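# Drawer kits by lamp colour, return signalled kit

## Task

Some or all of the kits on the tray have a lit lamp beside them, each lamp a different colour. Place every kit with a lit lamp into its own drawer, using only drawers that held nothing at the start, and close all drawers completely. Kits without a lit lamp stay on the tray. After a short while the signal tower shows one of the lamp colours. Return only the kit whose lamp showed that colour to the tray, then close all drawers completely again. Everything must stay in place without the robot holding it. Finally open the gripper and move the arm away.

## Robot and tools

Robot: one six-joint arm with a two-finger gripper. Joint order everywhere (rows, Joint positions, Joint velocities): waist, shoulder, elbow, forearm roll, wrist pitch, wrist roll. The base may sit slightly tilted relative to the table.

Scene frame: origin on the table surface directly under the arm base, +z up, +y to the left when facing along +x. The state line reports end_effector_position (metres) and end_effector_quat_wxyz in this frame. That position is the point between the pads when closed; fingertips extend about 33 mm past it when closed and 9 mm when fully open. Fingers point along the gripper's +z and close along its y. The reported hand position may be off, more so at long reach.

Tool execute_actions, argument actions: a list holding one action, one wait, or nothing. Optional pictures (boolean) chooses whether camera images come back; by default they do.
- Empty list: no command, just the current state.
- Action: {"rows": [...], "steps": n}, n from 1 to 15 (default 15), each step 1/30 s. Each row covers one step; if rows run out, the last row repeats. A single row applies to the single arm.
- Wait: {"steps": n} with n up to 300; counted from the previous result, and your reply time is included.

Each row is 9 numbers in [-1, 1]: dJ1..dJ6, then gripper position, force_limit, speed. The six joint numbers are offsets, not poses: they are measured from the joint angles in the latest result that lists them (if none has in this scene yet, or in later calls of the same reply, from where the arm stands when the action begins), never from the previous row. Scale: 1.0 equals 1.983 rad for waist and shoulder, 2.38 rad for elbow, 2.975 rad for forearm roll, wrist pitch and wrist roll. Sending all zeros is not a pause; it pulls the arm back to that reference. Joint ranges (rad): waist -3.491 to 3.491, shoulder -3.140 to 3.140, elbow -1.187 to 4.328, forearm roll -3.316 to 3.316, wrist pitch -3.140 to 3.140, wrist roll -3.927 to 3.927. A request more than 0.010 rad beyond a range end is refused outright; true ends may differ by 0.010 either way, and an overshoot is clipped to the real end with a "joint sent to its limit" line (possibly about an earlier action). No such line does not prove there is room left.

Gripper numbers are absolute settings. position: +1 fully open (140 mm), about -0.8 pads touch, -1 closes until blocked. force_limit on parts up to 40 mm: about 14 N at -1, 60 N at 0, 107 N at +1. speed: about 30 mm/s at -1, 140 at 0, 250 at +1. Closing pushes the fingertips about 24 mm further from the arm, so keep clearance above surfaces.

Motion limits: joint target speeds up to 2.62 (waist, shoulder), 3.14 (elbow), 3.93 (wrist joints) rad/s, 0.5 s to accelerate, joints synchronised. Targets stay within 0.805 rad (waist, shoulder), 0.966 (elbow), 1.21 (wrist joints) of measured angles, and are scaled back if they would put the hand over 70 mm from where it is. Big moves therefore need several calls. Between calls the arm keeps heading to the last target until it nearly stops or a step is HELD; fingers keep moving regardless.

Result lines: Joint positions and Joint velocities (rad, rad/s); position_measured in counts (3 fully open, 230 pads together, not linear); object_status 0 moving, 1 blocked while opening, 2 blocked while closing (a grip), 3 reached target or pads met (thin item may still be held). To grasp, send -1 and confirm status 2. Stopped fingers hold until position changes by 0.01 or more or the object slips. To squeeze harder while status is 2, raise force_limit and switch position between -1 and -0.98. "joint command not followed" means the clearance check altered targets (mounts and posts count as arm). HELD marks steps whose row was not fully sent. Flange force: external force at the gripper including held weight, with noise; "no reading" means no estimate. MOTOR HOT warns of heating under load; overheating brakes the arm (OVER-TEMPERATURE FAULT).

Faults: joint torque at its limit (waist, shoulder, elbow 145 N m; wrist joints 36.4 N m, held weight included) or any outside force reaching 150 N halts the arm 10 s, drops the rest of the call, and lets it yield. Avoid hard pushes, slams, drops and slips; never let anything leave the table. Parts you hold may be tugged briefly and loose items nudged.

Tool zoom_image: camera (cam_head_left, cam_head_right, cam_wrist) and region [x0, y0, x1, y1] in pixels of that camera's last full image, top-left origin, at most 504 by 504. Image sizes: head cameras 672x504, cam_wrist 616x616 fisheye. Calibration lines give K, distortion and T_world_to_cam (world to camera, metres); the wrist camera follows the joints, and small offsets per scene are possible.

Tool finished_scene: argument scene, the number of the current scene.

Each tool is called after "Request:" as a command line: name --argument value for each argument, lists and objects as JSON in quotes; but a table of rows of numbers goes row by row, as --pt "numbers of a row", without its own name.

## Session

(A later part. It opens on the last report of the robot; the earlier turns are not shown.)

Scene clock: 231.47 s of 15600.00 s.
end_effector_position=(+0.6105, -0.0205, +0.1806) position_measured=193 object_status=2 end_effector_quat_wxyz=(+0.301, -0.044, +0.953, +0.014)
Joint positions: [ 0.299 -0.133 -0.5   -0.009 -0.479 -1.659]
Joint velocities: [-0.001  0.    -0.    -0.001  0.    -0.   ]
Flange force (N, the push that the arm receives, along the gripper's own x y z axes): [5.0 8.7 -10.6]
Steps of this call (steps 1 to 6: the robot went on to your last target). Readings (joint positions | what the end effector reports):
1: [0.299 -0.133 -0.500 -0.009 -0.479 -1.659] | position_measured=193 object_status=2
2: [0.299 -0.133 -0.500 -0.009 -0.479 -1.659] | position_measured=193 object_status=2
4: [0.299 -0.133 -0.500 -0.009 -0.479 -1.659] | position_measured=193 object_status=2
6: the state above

Request:
execute_actions --actions '[{"rows": [[0,0.001,0.0008,0,0,0,-1,0,0]],"steps":6}]' --pictures false

Request:
execute_actions --actions '[{"rows": [[0,-0.002,-0.0017,0,0,0,-0.22,0,0],[0,-0.002,-0.0017,0,0,0,-0.22,0,0],[0,-0.002,-0.0017,0,0,0,-0.22,0,0],[0,-0.002,-0.0017,0,0,0,-0.22,0,0],[0,-0.002,-0.0017,0,0,0,-0.22,0,0],[0.0033,-0.0407,-0.0336,0.0034,-0.0002,-0.0048,-0.22,0,0]],"steps":15}]' --pictures false

Scene clock: 267.37 s of 15600.00 s.
end_effector_position=(+0.6113, -0.0204, +0.1807) position_measured=193 object_status=2 end_effector_quat_wxyz=(+0.301, -0.044, +0.953, +0.014)
Joint positions: [ 0.299 -0.131 -0.498 -0.009 -0.479 -1.659]
Joint velocities: [ 0.     0.002 -0.    -0.001  0.     0.001]
Flange force (N, the push that the arm receives, along the gripper's own x y z axes): [5.5 4.4 -17.8]
Steps of this call (steps 1 to 15: the robot went on to your last target; steps 16 to 90: nothing new was sent; then 32.70 s passed at rest; steps 91 to 96: all 6 steps of this action). Readings (joint positions | what the end effector reports):
91: [0.299 -0.133 -0.500 -0.009 -0.479 -1.659] | position_measured=193 object_status=2
92: [0.299 -0.132 -0.499 -0.009 -0.479 -1.659] | position_measured=193 object_status=2
94: [0.299 -0.131 -0.499 -0.009 -0.479 -1.659] | position_measured=193 object_status=2
96: the state above

Scene clock: 267.87 s of 15600.00 s.
end_effector_position=(+0.5801, -0.0237, +0.1800) position_measured=157 object_status=3 end_effector_quat_wxyz=(+0.301, -0.044, +0.953, +0.014)
Joint positions: [ 0.306 -0.212 -0.578  0.001 -0.479 -1.673]
Joint velocities: [ 0.    -0.004 -0.002  0.001 -0.    -0.001]
Flange force (N, the push that the arm receives, along the gripper's own x y z axes): [1.8 1.5 -7.2]
Steps of this call (steps 1 to 15: all 15 steps of this action). Readings (joint positions | what the end effector reports):
1: [0.299 -0.131 -0.498 -0.009 -0.479 -1.659] | position_measured=193 object_status=0
2: [0.299 -0.132 -0.499 -0.009 -0.479 -1.659] | position_measured=193 object_status=0
4: [0.299 -0.134 -0.501 -0.009 -0.479 -1.659] | position_measured=174 object_status=0
8: [0.300 -0.148 -0.515 -0.007 -0.479 -1.662] | position_measured=157 object_status=0
15: the state above

Request:
execute_actions --actions '[{"rows": [[0.0024,-0.0504,-0.0148,0.0101,0.0069,-0.0108,-0.22,0,0]],"steps":13}]' --pictures false

Request:
execute_actions --actions '[{"rows": [[-0.0027,0.029,0.0214,-0.0031,0.0022,0.0041,-0.22,0,0]],"steps":12}]'

Request:
zoom_image --camera "cam_wrist" --region '[255, 240, 385, 370]'

Request:
zoom_image --camera "cam_head_right" --region '[330, 140, 410, 210]'

Scene clock: 273.13 s of 15600.00 s.
end_effector_position=(+0.5781, -0.0238, +0.2211) position_measured=157 object_status=3 end_effector_quat_wxyz=(+0.341, -0.042, +0.939, +0.015)
Joint positions: [ 0.311 -0.311 -0.613  0.031 -0.459 -1.705]
Joint velocities: [-0.    -0.002 -0.001  0.001  0.    -0.001]
Flange force (N, the push that the arm receives, along the gripper's own x y z axes): no reading
Steps of this call (steps 1 to 15: the robot went on to your last target; steps 16 to 90: nothing new was sent; then 1.83 s passed at rest; steps 91 to 103: all 13 steps of this action). Readings (joint positions | what the end effector reports):
91: [0.306 -0.212 -0.578 0.001 -0.479 -1.673] | position_measured=157 object_status=3
92: [0.306 -0.215 -0.580 0.002 -0.479 -1.674] | position_measured=157 object_status=3
94: [0.307 -0.239 -0.588 0.009 -0.474 -1.682] | position_measured=157 object_status=3
98: [0.310 -0.305 -0.611 0.029 -0.460 -1.703] | position_measured=157 object_status=3
103: the state above

Scene clock: 273.53 s of 15600.00 s.
end_effector_position=(+0.5988, -0.0216, +0.2214) position_measured=157 object_status=3 end_effector_quat_wxyz=(+0.341, -0.042, +0.939, +0.015)
Joint positions: [ 0.305 -0.254 -0.562  0.022 -0.452 -1.693]
Joint velocities: [-0.     0.001 -0.    -0.     0.     0.   ]
Flange force (N, the push that the arm receives, along the gripper's own x y z axes): no reading
Steps of this call (steps 1 to 12: all 12 steps of this action). Readings (joint positions | what the end effector reports):
1: [0.311 -0.311 -0.613 0.031 -0.459 -1.705] | position_measured=157 object_status=3
2: [0.310 -0.308 -0.611 0.031 -0.458 -1.704] | position_measured=157 object_status=3
4: [0.308 -0.285 -0.590 0.026 -0.456 -1.698] | position_measured=157 object_status=3
8: [0.305 -0.255 -0.563 0.022 -0.452 -1.693] | position_measured=157 object_status=3
12: the state above
camera_calibration (this result's frames):
cam_wrist: T_world_to_cam=[[-0.140105, 0.986004, -0.0903698, 0.136837], [0.515457, 0.15056, 0.843585, -0.484437], [0.845384, 0.0716085, -0.529337, -0.193823], [0, 0, 0, 1]] pos_world=[0.432733, -0.0481053, 0.318432]

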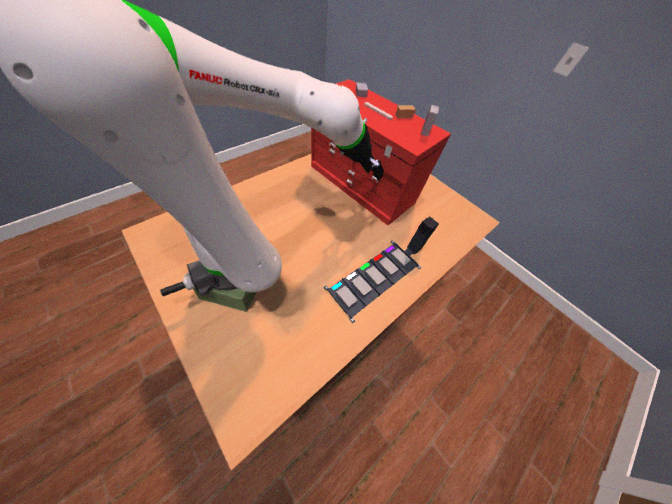

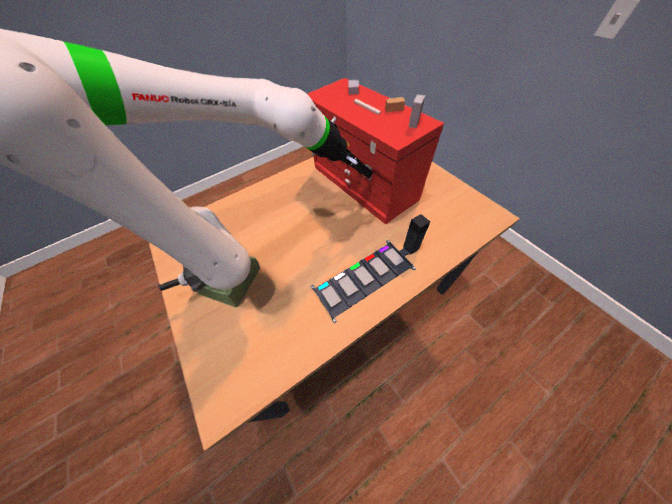

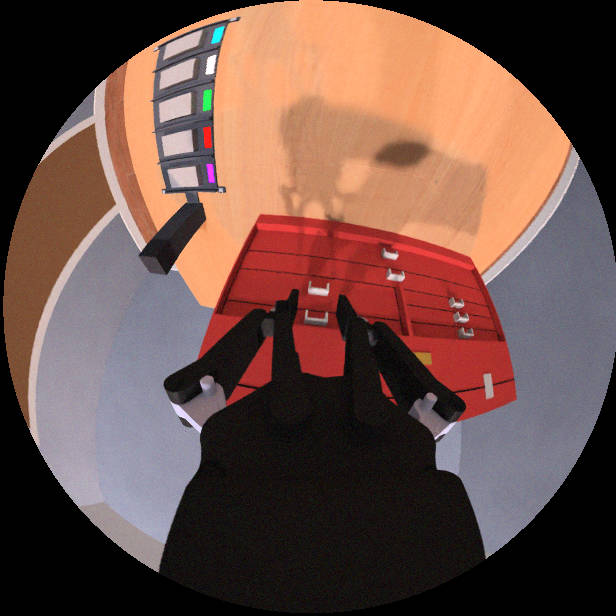

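Region (255, 240, 385, 370) of cam_wrist's 616x616 image, scaled by 3.877, with more detail than that image has.

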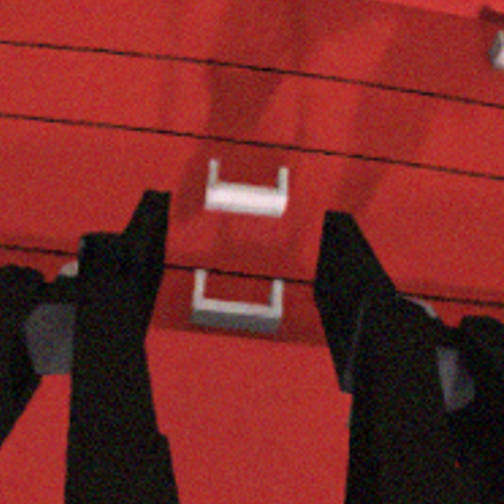

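Region (330, 140, 410, 210) of cam_head_right's 672x504 image, scaled by 6.300, with more detail than that image has; it fills the top 441 rows of this view, and the rest is white.

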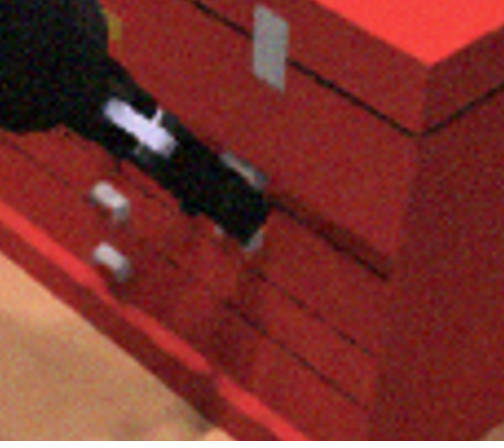

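Request:
execute_actions --actions '[{"rows": [[0.0002,0.0105,0.0083,-0.0011,0.0004,0.0014,-0.22,0,0]],"steps":9}]' --pictures false

Request:
execute_actions --actions '[{"rows": [[0,0,0,0,0,0,-1,0,-0.4]],"steps":15}]'

Request:
zoom_image --camera "cam_wrist" --region '[255, 240, 385, 370]'

Scene clock: 282.87 s of 15600.00 s.
end_effector_position=(+0.6067, -0.0195, +0.2217) position_measured=157 object_status=3 end_effector_quat_wxyz=(+0.341, -0.043, +0.939, +0.016)
Joint positions: [ 0.305 -0.233 -0.543  0.018 -0.451 -1.689]
Joint velocities: [ 0.     0.002  0.002 -0.001  0.     0.001]
Flange force (N, the push that the arm receives, along the gripper's own x y z axes): no reading
Steps of this call (steps 1 to 15: the robot went on to your last target; steps 16 to 90: nothing new was sent; then 6.03 s passed at rest; steps 91 to 99: all 9 steps of this action). Readings (joint positions | what the end effector reports):
91: [0.305 -0.254 -0.562 0.022 -0.452 -1.693] | position_measured=157 object_status=3
92: [0.305 -0.250 -0.559 0.021 -0.452 -1.692] | position_measured=157 object_status=3
94: [0.305 -0.238 -0.547 0.019 -0.451 -1.689] | position_measured=157 object_status=3
98: [0.305 -0.233 -0.543 0.018 -0.451 -1.689] | position_measured=157 object_status=3
99: the state above

Scene clock: 283.37 s of 15600.00 s.
end_effector_position=(+0.6067, -0.0195, +0.2217) position_measured=193 object_status=2 end_effector_quat_wxyz=(+0.341, -0.043, +0.939, +0.016)
Joint positions: [ 0.305 -0.233 -0.543  0.018 -0.451 -1.689]
Joint velocities: [-0.001  0.    -0.    -0.    -0.    -0.   ]
Flange force (N, the push that the arm receives, along the gripper's own x y z axes): no reading
Steps of this call (steps 1 to 15: all 15 steps of this action). Readings (joint positions | what the end effector reports):
1: [0.305 -0.233 -0.543 0.018 -0.451 -1.689] | position_measured=157 object_status=0
2: [0.305 -0.233 -0.543 0.018 -0.451 -1.689] | position_measured=160 object_status=0
4: [0.305 -0.233 -0.543 0.018 -0.451 -1.689] | position_measured=170 object_status=0
8: [0.305 -0.233 -0.543 0.018 -0.451 -1.689] | position_measured=191 object_status=0
15: the state above
camera_calibration (this result's frames):
cam_wrist: T_world_to_cam=[[-0.142143, 0.985744, -0.0900223, 0.137118], [0.515218, 0.151334, 0.843592, -0.488881], [0.84519, 0.0735294, -0.529385, -0.200342], [0, 0, 0, 1]] pos_world=[0.440697, -0.046448, 0.318702]

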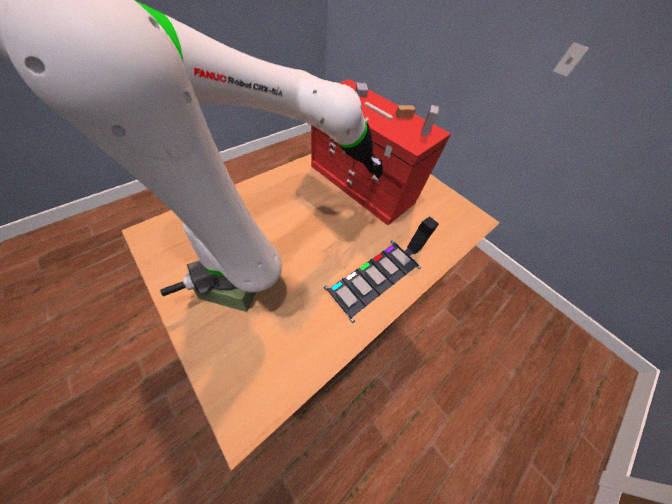

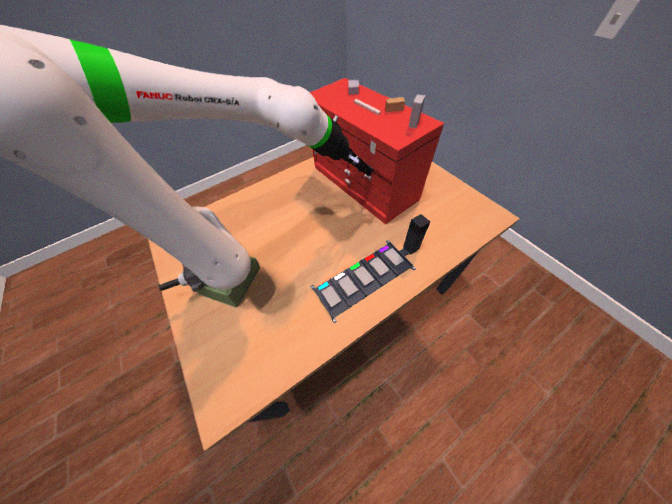

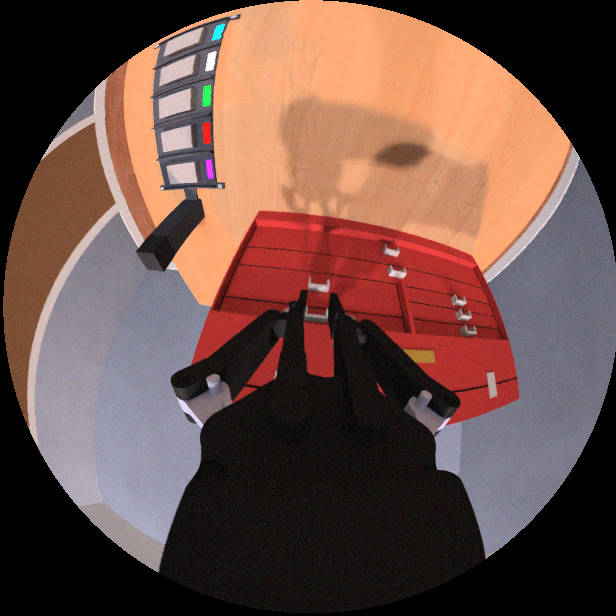

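Region (255, 240, 385, 370) of cam_wrist's 616x616 image, scaled by 3.877, with more detail than that image has.

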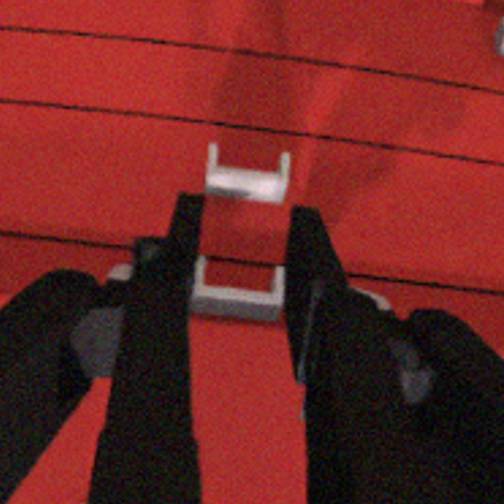

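Request:
execute_actions --actions '[{"rows": [[0.005,-0.0518,-0.0381,0.0056,-0.0041,-0.0075,-1,0,-0.4]],"steps":12}]' --pictures false

Request:
execute_actions --actions '[{"rows": [[0.0077,-0.0575,-0.0361,0.0068,-0.0097,-0.0092,-1,0,-0.4]],"steps":13}]'

Request:
zoom_image --camera "cam_head_right" --region '[310, 130, 410, 220]'

Scene clock: 290.10 s of 15600.00 s.
end_effector_position=(+0.5698, -0.0233, +0.2212) position_measured=193 object_status=2 end_effector_quat_wxyz=(+0.341, -0.043, +0.939, +0.016)
Joint positions: [ 0.315 -0.336 -0.633  0.035 -0.463 -1.711]
Joint velocities: [ 0.001 -0.002 -0.002  0.002 -0.003 -0.   ]
Flange force (N, the push that the arm receives, along the gripper's own x y z axes): no reading
Steps of this call (steps 1 to 15: the robot went on to your last target; steps 16 to 90: nothing new was sent; then 3.33 s passed at rest; steps 91 to 102: all 12 steps of this action). Readings (joint positions | what the end effector reports):
91: [0.305 -0.233 -0.543 0.018 -0.451 -1.689] | position_measured=193 object_status=2
92: [0.306 -0.237 -0.546 0.019 -0.451 -1.689] | position_measured=193 object_status=2
94: [0.308 -0.261 -0.567 0.023 -0.454 -1.694] | position_measured=193 object_status=2
98: [0.315 -0.329 -0.627 0.034 -0.462 -1.709] | position_measured=193 object_status=2
102: the state above

Scene clock: 290.53 s of 15600.00 s.
end_effector_position=(+0.5322, -0.0262, +0.2216) position_measured=193 object_status=2 end_effector_quat_wxyz=(+0.341, -0.043, +0.939, +0.016)
Joint positions: [ 0.331 -0.45  -0.719  0.055 -0.492 -1.738]
Joint velocities: [ 0.002 -0.002 -0.001 -0.001 -0.001 -0.   ]
Flange force (N, the push that the arm receives, along the gripper's own x y z axes): no reading
Steps of this call (steps 1 to 13: all 13 steps of this action). Readings (joint positions | what the end effector reports):
1: [0.315 -0.336 -0.633 0.035 -0.463 -1.711] | position_measured=193 object_status=2
2: [0.316 -0.339 -0.636 0.036 -0.464 -1.712] | position_measured=193 object_status=2
4: [0.319 -0.363 -0.654 0.040 -0.470 -1.717] | position_measured=193 object_status=2
8: [0.329 -0.438 -0.711 0.053 -0.489 -1.735] | position_measured=193 object_status=2
13: the state above
camera_calibration (this result's frames):
cam_wrist: T_world_to_cam=[[-0.142354, 0.985733, -0.0898046, 0.133129], [0.514942, 0.151237, 0.843778, -0.449305], [0.845322, 0.0738714, -0.529125, -0.137076], [0, 0, 0, 1]] pos_world=[0.366191, -0.0531523, 0.31854]

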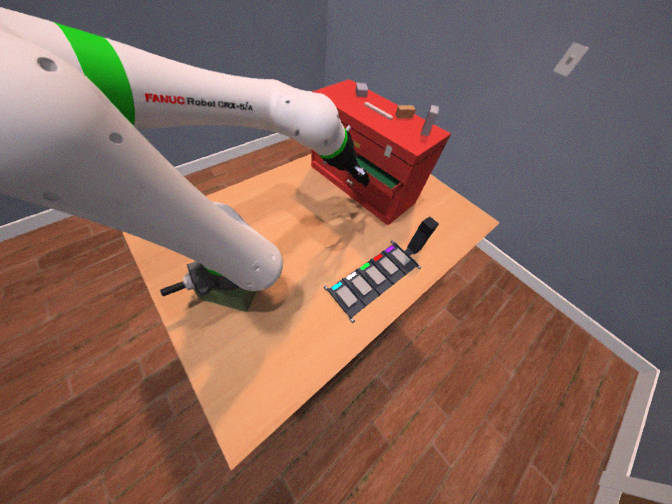

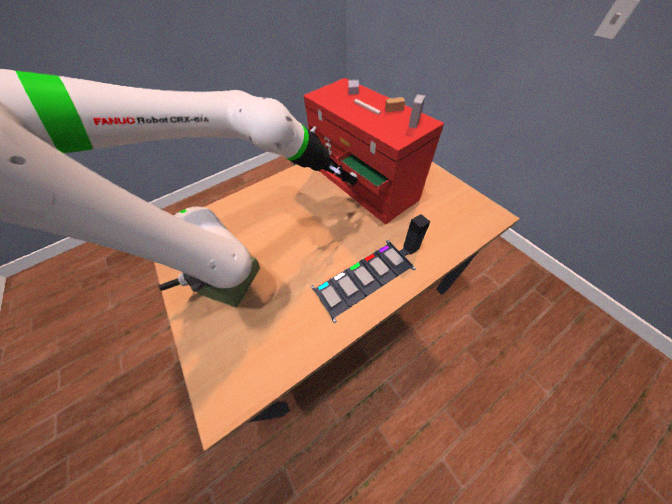

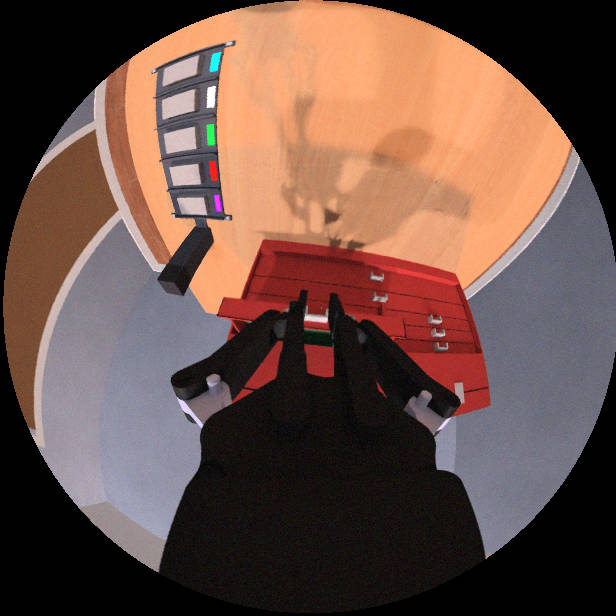

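Region (310, 130, 410, 220) of cam_head_right's 672x504 image, scaled by 5.040, with more detail than that image has; it fills the top 454 rows of this view, and the rest is white.

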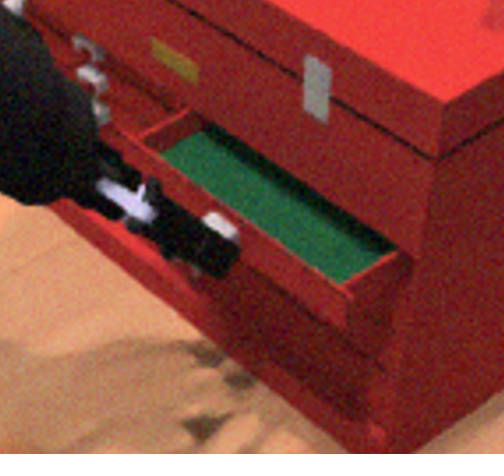

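Request:
execute_actions --actions '[{"rows": [[0.0103,-0.0633,-0.0341,0.008,-0.0153,-0.011,-1,0,-0.4]],"steps":13}]' --pictures false

Request:
execute_actions --actions '[{"rows": [[0.0075,-0.0407,-0.0195,0.0054,-0.0119,-0.0075,-1,0,-0.4]],"steps":12}]' --pictures false

Request:
execute_actions --actions '[{"rows": [[0,0,0,0,0,0,-0.22,0,0]],"steps":10}]'

Request:
zoom_image --camera "cam_wrist" --region '[255, 240, 385, 370]'

Request:
zoom_image --camera "cam_wrist" --region '[120, 50, 280, 270]'

Scene clock: 299.33 s of 15600.00 s.
end_effector_position=(+0.4948, -0.0291, +0.2221) position_measured=193 object_status=2 end_effector_quat_wxyz=(+0.341, -0.043, +0.939, +0.016)
Joint positions: [ 0.351 -0.575 -0.8    0.079 -0.537 -1.771]
Joint velocities: [-0.    -0.002 -0.001  0.001 -0.002  0.   ]
Flange force (N, the push that the arm receives, along the gripper's own x y z axes): no reading
Steps of this call (steps 1 to 15: the robot went on to your last target; steps 16 to 90: nothing new was sent; then 5.37 s passed at rest; steps 91 to 103: all 13 steps of this action). Readings (joint positions | what the end effector reports):
91: [0.331 -0.450 -0.719 0.055 -0.492 -1.738] | position_measured=193 object_status=2
92: [0.331 -0.453 -0.721 0.056 -0.493 -1.739] | position_measured=193 object_status=2
94: [0.335 -0.477 -0.737 0.060 -0.502 -1.745] | position_measured=193 object_status=2
98: [0.348 -0.559 -0.790 0.076 -0.531 -1.767] | position_measured=193 object_status=2
103: the state above

Scene clock: 299.73 s of 15600.00 s.
end_effector_position=(+0.4727, -0.0313, +0.2221) position_measured=193 object_status=2 end_effector_quat_wxyz=(+0.341, -0.043, +0.939, +0.016)
Joint positions: [ 0.366 -0.656 -0.846  0.095 -0.573 -1.793]
Joint velocities: [ 0.001 -0.002 -0.001 -0.    -0.001 -0.   ]
Flange force (N, the push that the arm receives, along the gripper's own x y z axes): no reading
Steps of this call (steps 1 to 12: all 12 steps of this action). Readings (joint positions | what the end effector reports):
1: [0.351 -0.575 -0.800 0.079 -0.537 -1.771] | position_measured=193 object_status=2
2: [0.352 -0.579 -0.802 0.080 -0.539 -1.772] | position_measured=193 object_status=2
4: [0.356 -0.603 -0.816 0.085 -0.549 -1.778] | position_measured=193 object_status=2
8: [0.366 -0.654 -0.845 0.095 -0.572 -1.793] | position_measured=193 object_status=2
12: the state above

Scene clock: 300.07 s of 15600.00 s.
end_effector_position=(+0.4727, -0.0314, +0.2221) position_measured=157 object_status=0 end_effector_quat_wxyz=(+0.341, -0.043, +0.939, +0.016)
Joint positions: [ 0.366 -0.656 -0.846  0.095 -0.573 -1.793]
Joint velocities: [-0.     0.     0.001  0.001 -0.     0.001]
Flange force (N, the push that the arm receives, along the gripper's own x y z axes): no reading
Steps of this call (steps 1 to 10: all 10 steps of this action). Readings (joint positions | what the end effector reports):
1: [0.366 -0.656 -0.846 0.095 -0.573 -1.793] | position_measured=193 object_status=0
2: [0.366 -0.656 -0.846 0.095 -0.573 -1.793] | position_measured=193 object_status=0
4: [0.366 -0.656 -0.846 0.095 -0.573 -1.793] | position_measured=174 object_status=0
8: [0.366 -0.656 -0.846 0.095 -0.573 -1.793] | position_measured=157 object_status=0
10: the state above
camera_calibration (this result's frames):
cam_wrist: T_world_to_cam=[[-0.143093, 0.985579, -0.0903288, 0.130273], [0.514632, 0.152054, 0.843821, -0.418107], [0.845387, 0.0742585, -0.528968, -0.0861167], [0, 0, 0, 1]] pos_world=[0.306614, -0.0584247, 0.319022]

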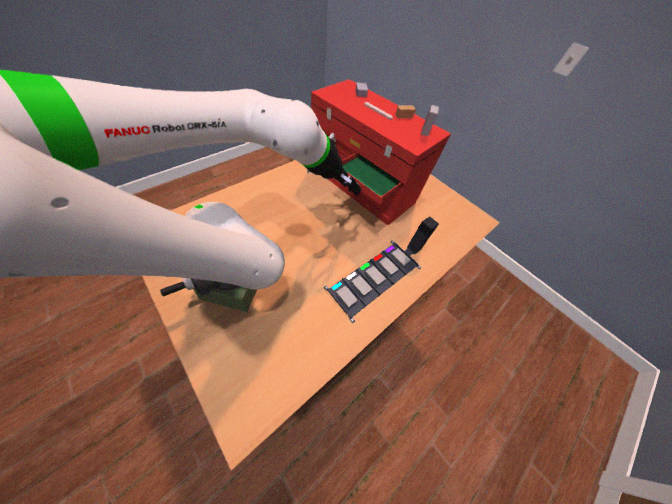

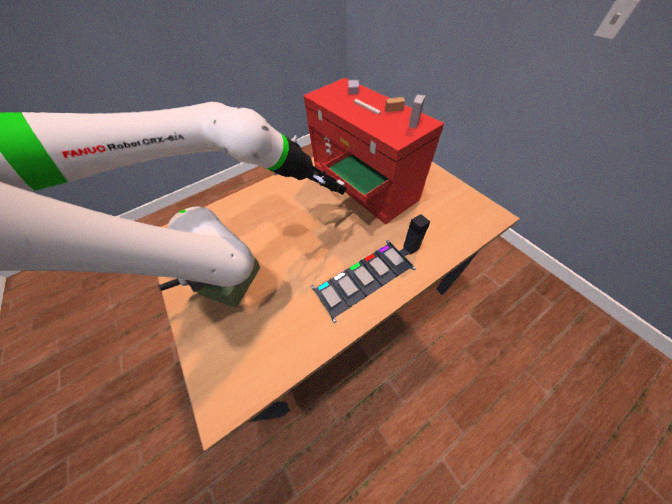

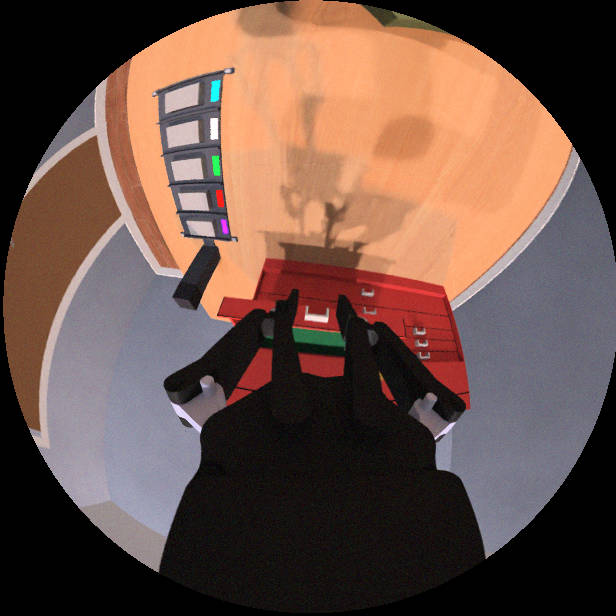

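Region (255, 240, 385, 370) of cam_wrist's 616x616 image, scaled by 3.877, with more detail than that image has.

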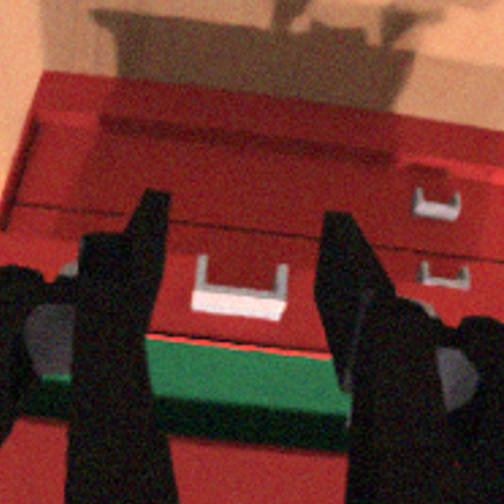

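Region (120, 50, 280, 270) of cam_wrist's 616x616 image, scaled by 2.291, with more detail than that image has; it fills the left 367 columns of this view, and the rest is white.

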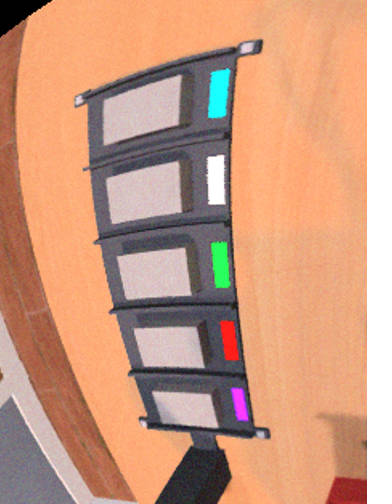

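Request:
execute_actions --actions '[{"rows": [[0.0096,-0.0487,-0.0213,0.0066,-0.0159,-0.0092,-0.22,0,0]],"steps":11}]' --pictures false

Request:
execute_actions --actions '[{"rows": [[-0.3087,0.1186,0.0892,-0.0155,-0.0419,0.0423,-0.22,0,0]],"steps":15}]' --pictures false

Request:
execute_actions --actions '[{"steps":15}]' --pictures false

Scene clock: 349.30 s of 15600.00 s.
end_effector_position=(+0.4480, -0.0346, +0.2215) position_measured=157 object_status=3 end_effector_quat_wxyz=(+0.342, -0.043, +0.939, +0.016)
Joint positions: [ 0.385 -0.752 -0.897  0.115 -0.62  -1.82 ]
Joint velocities: [ 0.001 -0.003 -0.002  0.003 -0.003 -0.001]
Flange force (N, the push that the arm receives, along the gripper's own x y z axes): no reading
Steps of this call (steps 1 to 15: the robot went on to your last target; steps 16 to 90: nothing new was sent; then 45.87 s passed at rest; steps 91 to 101: all 11 steps of this action). Readings (joint positions | what the end effector reports):
91: [0.366 -0.656 -0.846 0.095 -0.573 -1.793] | position_measured=157 object_status=3
92: [0.367 -0.659 -0.848 0.095 -0.574 -1.794] | position_measured=157 object_status=3
94: [0.371 -0.683 -0.860 0.100 -0.586 -1.801] | position_measured=157 object_status=3
98: [0.384 -0.747 -0.894 0.114 -0.617 -1.819] | position_measured=157 object_status=3
101: the state above

Scene clock: 349.80 s of 15600.00 s.
end_effector_position=(+0.4275, -0.1751, +0.2393) position_measured=157 object_status=3 end_effector_quat_wxyz=(+0.309, +0.090, +0.944, -0.065)
Joint positions: [ 0.039 -0.618 -0.776  0.088 -0.69  -1.748]
Joint velocities: [-0.874  0.333  0.301 -0.062 -0.176  0.173]
Flange force (N, the push that the arm receives, along the gripper's own x y z axes): no reading
Steps of this call (steps 1 to 15: all 15 steps of this action). Readings (joint positions | what the end effector reports):
1: [0.385 -0.752 -0.897 0.115 -0.620 -1.820] | position_measured=157 object_status=3
2: [0.382 -0.751 -0.896 0.115 -0.621 -1.819] | position_measured=157 object_status=3
4: [0.358 -0.741 -0.887 0.111 -0.625 -1.813] | position_measured=157 object_status=3
8: [0.248 -0.698 -0.848 0.102 -0.648 -1.789] | position_measured=157 object_status=3
15: the state above

Scene clock: 350.30 s of 15600.00 s.
end_effector_position=(+0.3805, -0.2783, +0.2529) position_measured=157 object_status=3 end_effector_quat_wxyz=(+0.277, +0.195, +0.934, -0.115)
Joint positions: [-0.227 -0.517 -0.685  0.069 -0.744 -1.695]
Joint velocities: [-0.001  0.001  0.002 -0.001 -0.001 -0.   ]
Flange force (N, the push that the arm receives, along the gripper's own x y z axes): no reading
Steps of this call (steps 1 to 15: the robot went on to your last target). Readings (joint positions | what the end effector reports):
1: [0.010 -0.607 -0.766 0.086 -0.696 -1.742] | position_measured=157 object_status=3
2: [-0.020 -0.596 -0.756 0.084 -0.702 -1.736] | position_measured=157 object_status=3
4: [-0.078 -0.574 -0.736 0.079 -0.714 -1.724] | position_measured=157 object_status=3
8: [-0.185 -0.533 -0.699 0.072 -0.736 -1.703] | position_measured=157 object_status=3
15: the state above

Request:
execute_actions --actions '[{"rows": [[0,0.474,0.3571,-0.062,-0.1682,0.1694,0.42,0,0]],"steps":15}]' --pictures false

Request:
execute_actions --actions '[{"steps":20}]'

Scene clock: 353.83 s of 15600.00 s.
end_effector_position=(+0.4689, -0.2891, +0.2239) position_measured=76 object_status=0 end_effector_quat_wxyz=(+0.137, +0.107, +0.982, -0.078)
Joint positions: [-0.227 -0.056 -0.25  -0.025 -1.    -1.437]
Joint velocities: [-0.     1.267  1.098 -0.237 -0.642  0.647]
Flange force (N, the push that the arm receives, along the gripper's own x y z axes): [-9.9 -3.8 -6.8]
Steps of this call (steps 1 to 15: the robot went on to your last target; steps 16 to 90: nothing new was sent; then 0.03 s passed at rest; steps 91 to 105: all 15 steps of this action). Readings (joint positions | what the end effector reports):
91: [-0.227 -0.517 -0.685 0.069 -0.745 -1.694] | position_measured=157 object_status=0
92: [-0.227 -0.513 -0.681 0.068 -0.747 -1.692] | position_measured=153 object_status=0
94: [-0.227 -0.489 -0.656 0.063 -0.762 -1.677] | position_measured=138 object_status=0
98: [-0.227 -0.372 -0.534 0.036 -0.834 -1.605] | position_measured=108 object_status=0
105: the state above

Scene clock: 354.50 s of 15600.00 s.
end_effector_position=(+0.5408, -0.2934, +0.1204) position_measured=76 object_status=3 end_effector_quat_wxyz=(-0.000, +0.007, +1.000, +0.000)
Joint positions: [-0.227  0.423  0.165 -0.116 -1.245 -1.191]
Joint velocities: [ 0.001  0.002 -0.    -0.003 -0.001  0.   ]
Flange force (N, the push that the arm receives, along the gripper's own x y z axes): [-2.1 0.4 -2.9]
Steps of this call (steps 1 to 20: the robot went on to your last target). Readings (joint positions | what the end effector reports):
1: [-0.227 -0.013 -0.213 -0.033 -1.022 -1.415] | position_measured=76 object_status=0
2: [-0.227 0.029 -0.177 -0.041 -1.043 -1.394] | position_measured=76 object_status=0
4: [-0.227 0.111 -0.105 -0.057 -1.085 -1.351] | position_measured=76 object_status=3
8: [-0.227 0.270 0.032 -0.087 -1.166 -1.270] | position_measured=76 object_status=3
20: the state above
camera_calibration (this result's frames):
cam_wrist: T_world_to_cam=[[-0.0831222, 0.995903, -0.0356006, 0.353069], [0.946988, 0.0900635, 0.308386, -0.515073], [0.310329, -0.00807968, -0.950595, 0.137927], [0, 0, 0, 1]] pos_world=[0.474313, -0.304119, 0.302523]

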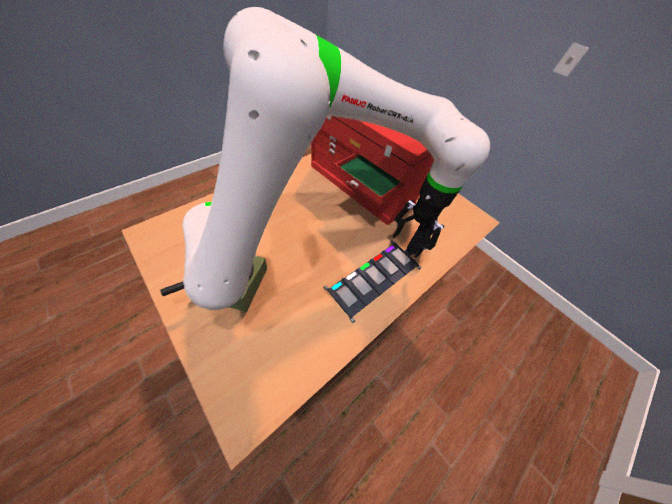

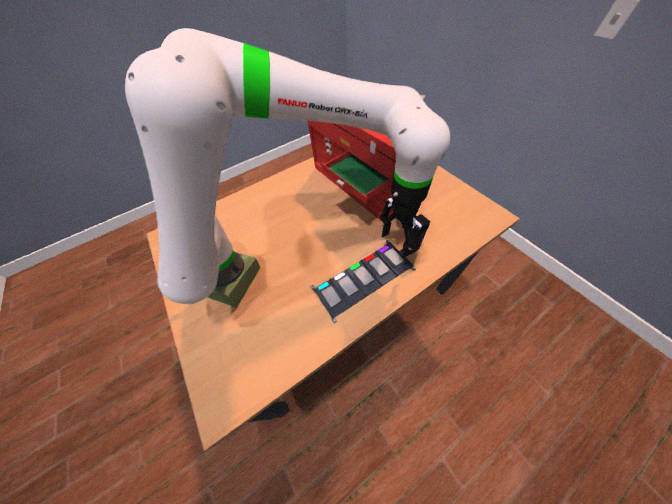

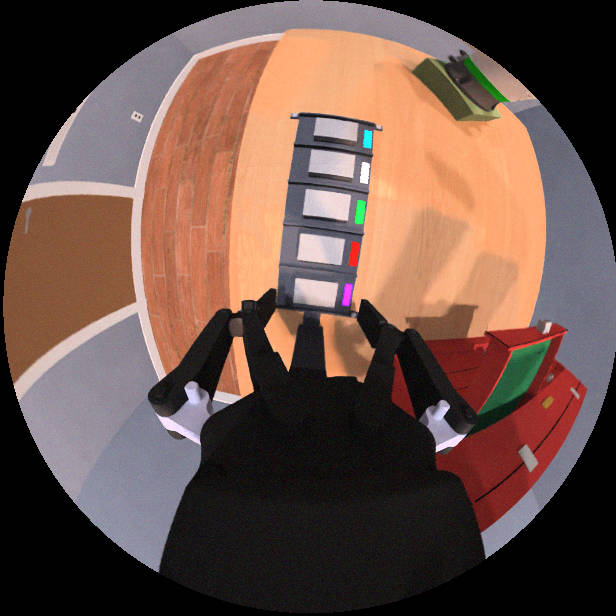

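Request:
execute_actions --actions '[{"rows": [[0.0046,0.0249,-0.0212,-0.0014,0.0337,0.0011,0.42,0,0]],"steps":12}]'

Request:
zoom_image --camera "cam_wrist" --region '[250, 220, 390, 360]'

Request:
zoom_image --camera "cam_head_left" --region '[360, 200, 450, 290]'

Scene clock: 363.33 s of 15600.00 s.
end_effector_position=(+0.5421, -0.2939, +0.0704) position_measured=76 object_status=3 end_effector_quat_wxyz=(+0.000, +0.007, +1.000, +0.000)
Joint positions: [-0.218  0.472  0.115 -0.12  -1.145 -1.187]
Joint velocities: [-0.     0.003 -0.002  0.     0.001 -0.   ]
Flange force (N, the push that the arm receives, along the gripper's own x y z axes): [-0.1 1.1 -3.2]
Steps of this call (steps 1 to 15: the robot went on to your last target; steps 16 to 90: nothing new was sent; then 5.43 s passed at rest; steps 91 to 102: all 12 steps of this action). Readings (joint positions | what the end effector reports):
91: [-0.227 0.423 0.165 -0.116 -1.245 -1.191] | position_measured=76 object_status=3
92: [-0.227 0.426 0.163 -0.116 -1.240 -1.191] | position_measured=76 object_status=3
94: [-0.223 0.443 0.145 -0.117 -1.204 -1.189] | position_measured=76 object_status=3
98: [-0.218 0.472 0.115 -0.120 -1.146 -1.187] | position_measured=76 object_status=3
102: the state above
camera_calibration (this result's frames):
cam_wrist: T_world_to_cam=[[-0.0830155, 0.995912, -0.0356174, 0.351842], [0.946902, 0.0899697, 0.308678, -0.500804], [0.31062, -0.00810114, -0.9505, 0.0897766], [0, 0, 0, 1]] pos_world=[0.475534, -0.304619, 0.252451]

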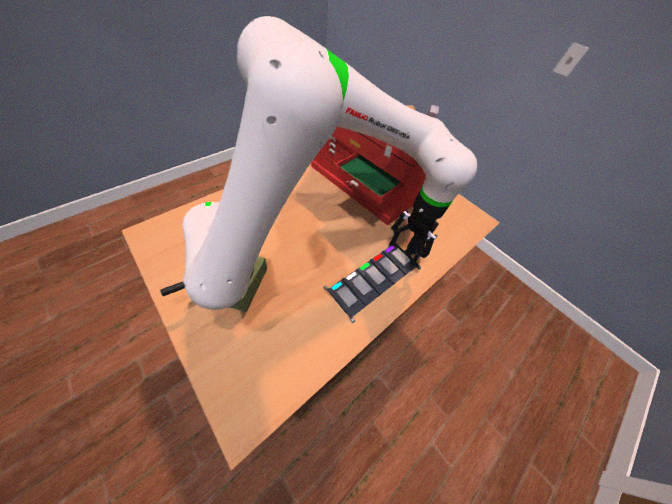

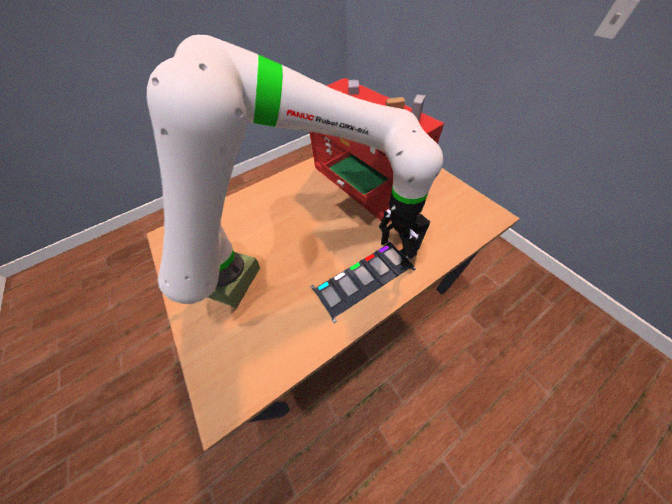

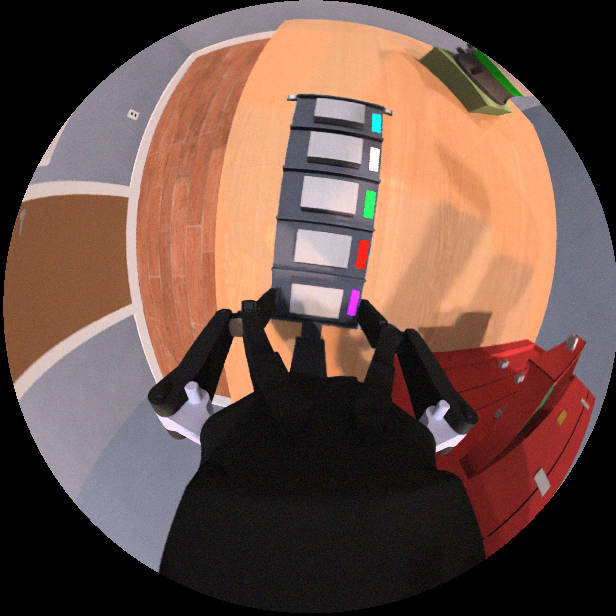

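Region (250, 220, 390, 360) of cam_wrist's 616x616 image, scaled by 3.600, with more detail than that image has.

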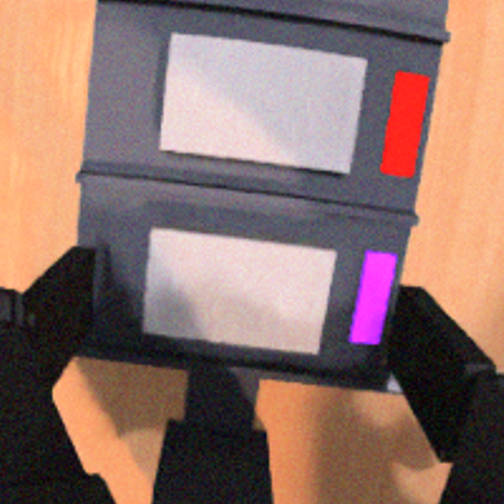

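Region (360, 200, 450, 290) of cam_head_left's 672x504 image, scaled by 5.600, with more detail than that image has.

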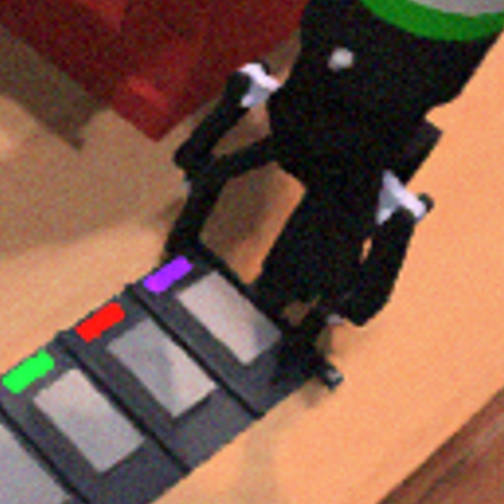

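Request:
execute_actions --actions '[{"rows": [[0.001,0.0127,-0.0108,-0.0007,0.0171,0.0012,0.21,0,0]],"steps":12}]'

Request:
zoom_image --camera "cam_wrist" --region '[250, 220, 390, 360]'

Request:
zoom_image --camera "cam_head_left" --region '[370, 220, 430, 280]'

Scene clock: 372.47 s of 15600.00 s.
end_effector_position=(+0.5402, -0.2951, +0.0454) position_measured=103 object_status=0 end_effector_quat_wxyz=(-0.000, +0.008, +1.000, +0.000)
Joint positions: [-0.216  0.498  0.089 -0.122 -1.094 -1.184]
Joint velocities: [-0.     0.001 -0.001 -0.002  0.001 -0.   ]
Flange force (N, the push that the arm receives, along the gripper's own x y z axes): [-2.3 -0.1 -2.9]
Steps of this call (steps 1 to 15: the robot went on to your last target; steps 16 to 90: nothing new was sent; then 5.73 s passed at rest; steps 91 to 102: all 12 steps of this action). Readings (joint positions | what the end effector reports):
91: [-0.218 0.473 0.114 -0.120 -1.144 -1.187] | position_measured=76 object_status=0
92: [-0.218 0.475 0.112 -0.120 -1.139 -1.187] | position_measured=80 object_status=0
94: [-0.217 0.489 0.098 -0.121 -1.111 -1.185] | position_measured=95 object_status=0
98: [-0.216 0.497 0.089 -0.122 -1.094 -1.184] | position_measured=103 object_status=0
102: the state above
camera_calibration (this result's frames):
cam_wrist: T_world_to_cam=[[-0.0821409, 0.99596, -0.0362918, 0.351551], [0.947014, 0.0893462, 0.308514, -0.491444], [0.31051, -0.00902722, -0.950527, 0.0664125], [0, 0, 0, 1]] pos_world=[0.47366, -0.305622, 0.227503]

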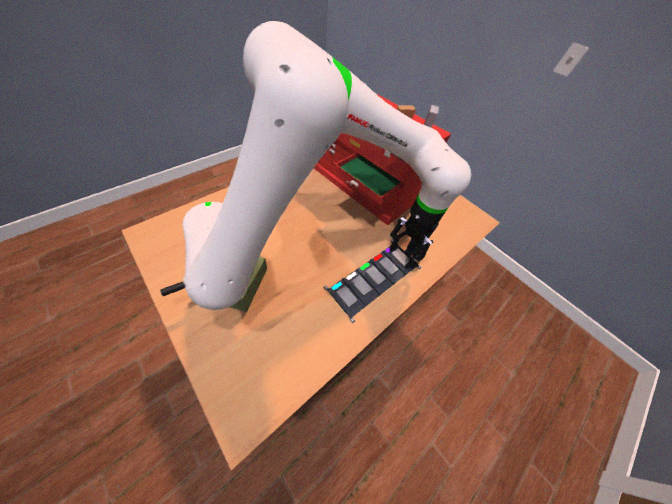

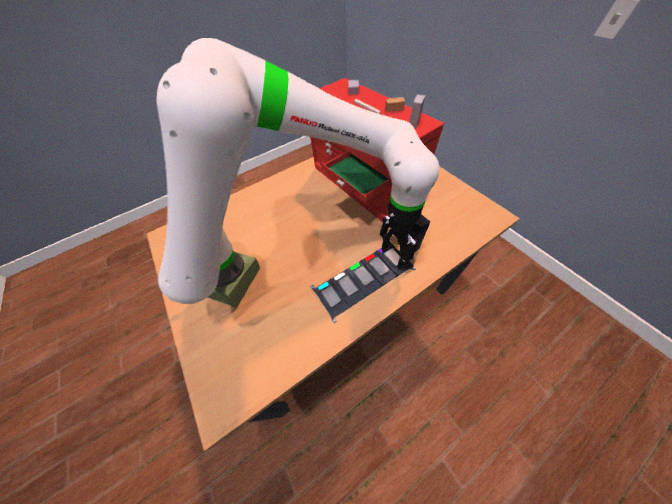

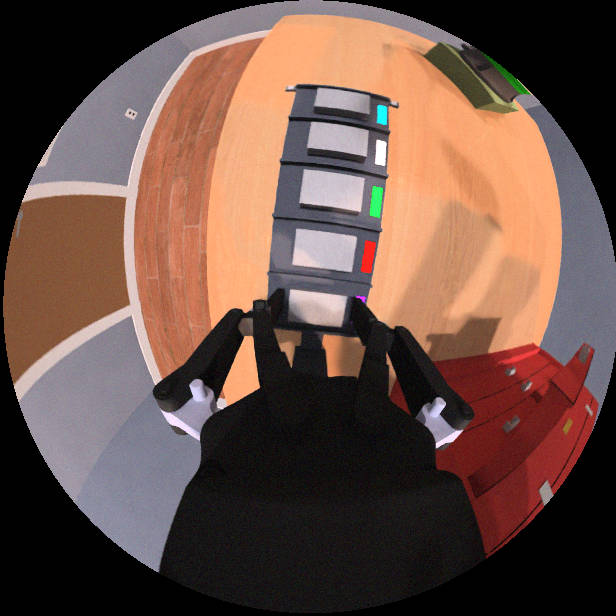

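Region (250, 220, 390, 360) of cam_wrist's 616x616 image, scaled by 3.600, with more detail than that image has.

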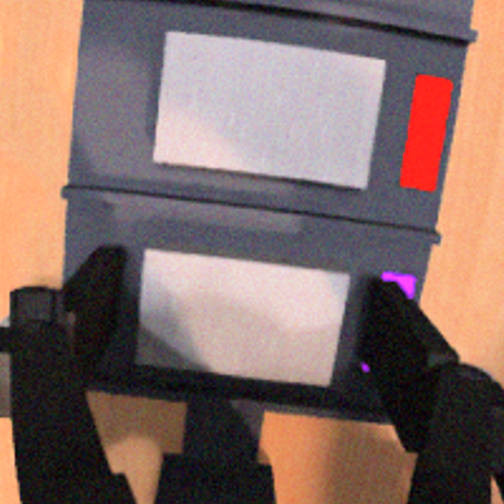

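Region (370, 220, 430, 280) of cam_head_left's 672x504 image, scaled by 8.400, with more detail than that image has.

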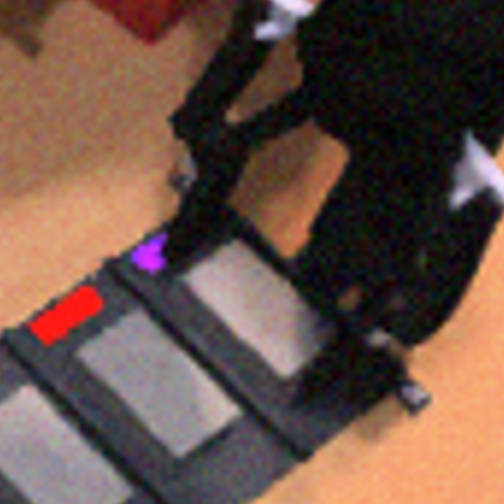

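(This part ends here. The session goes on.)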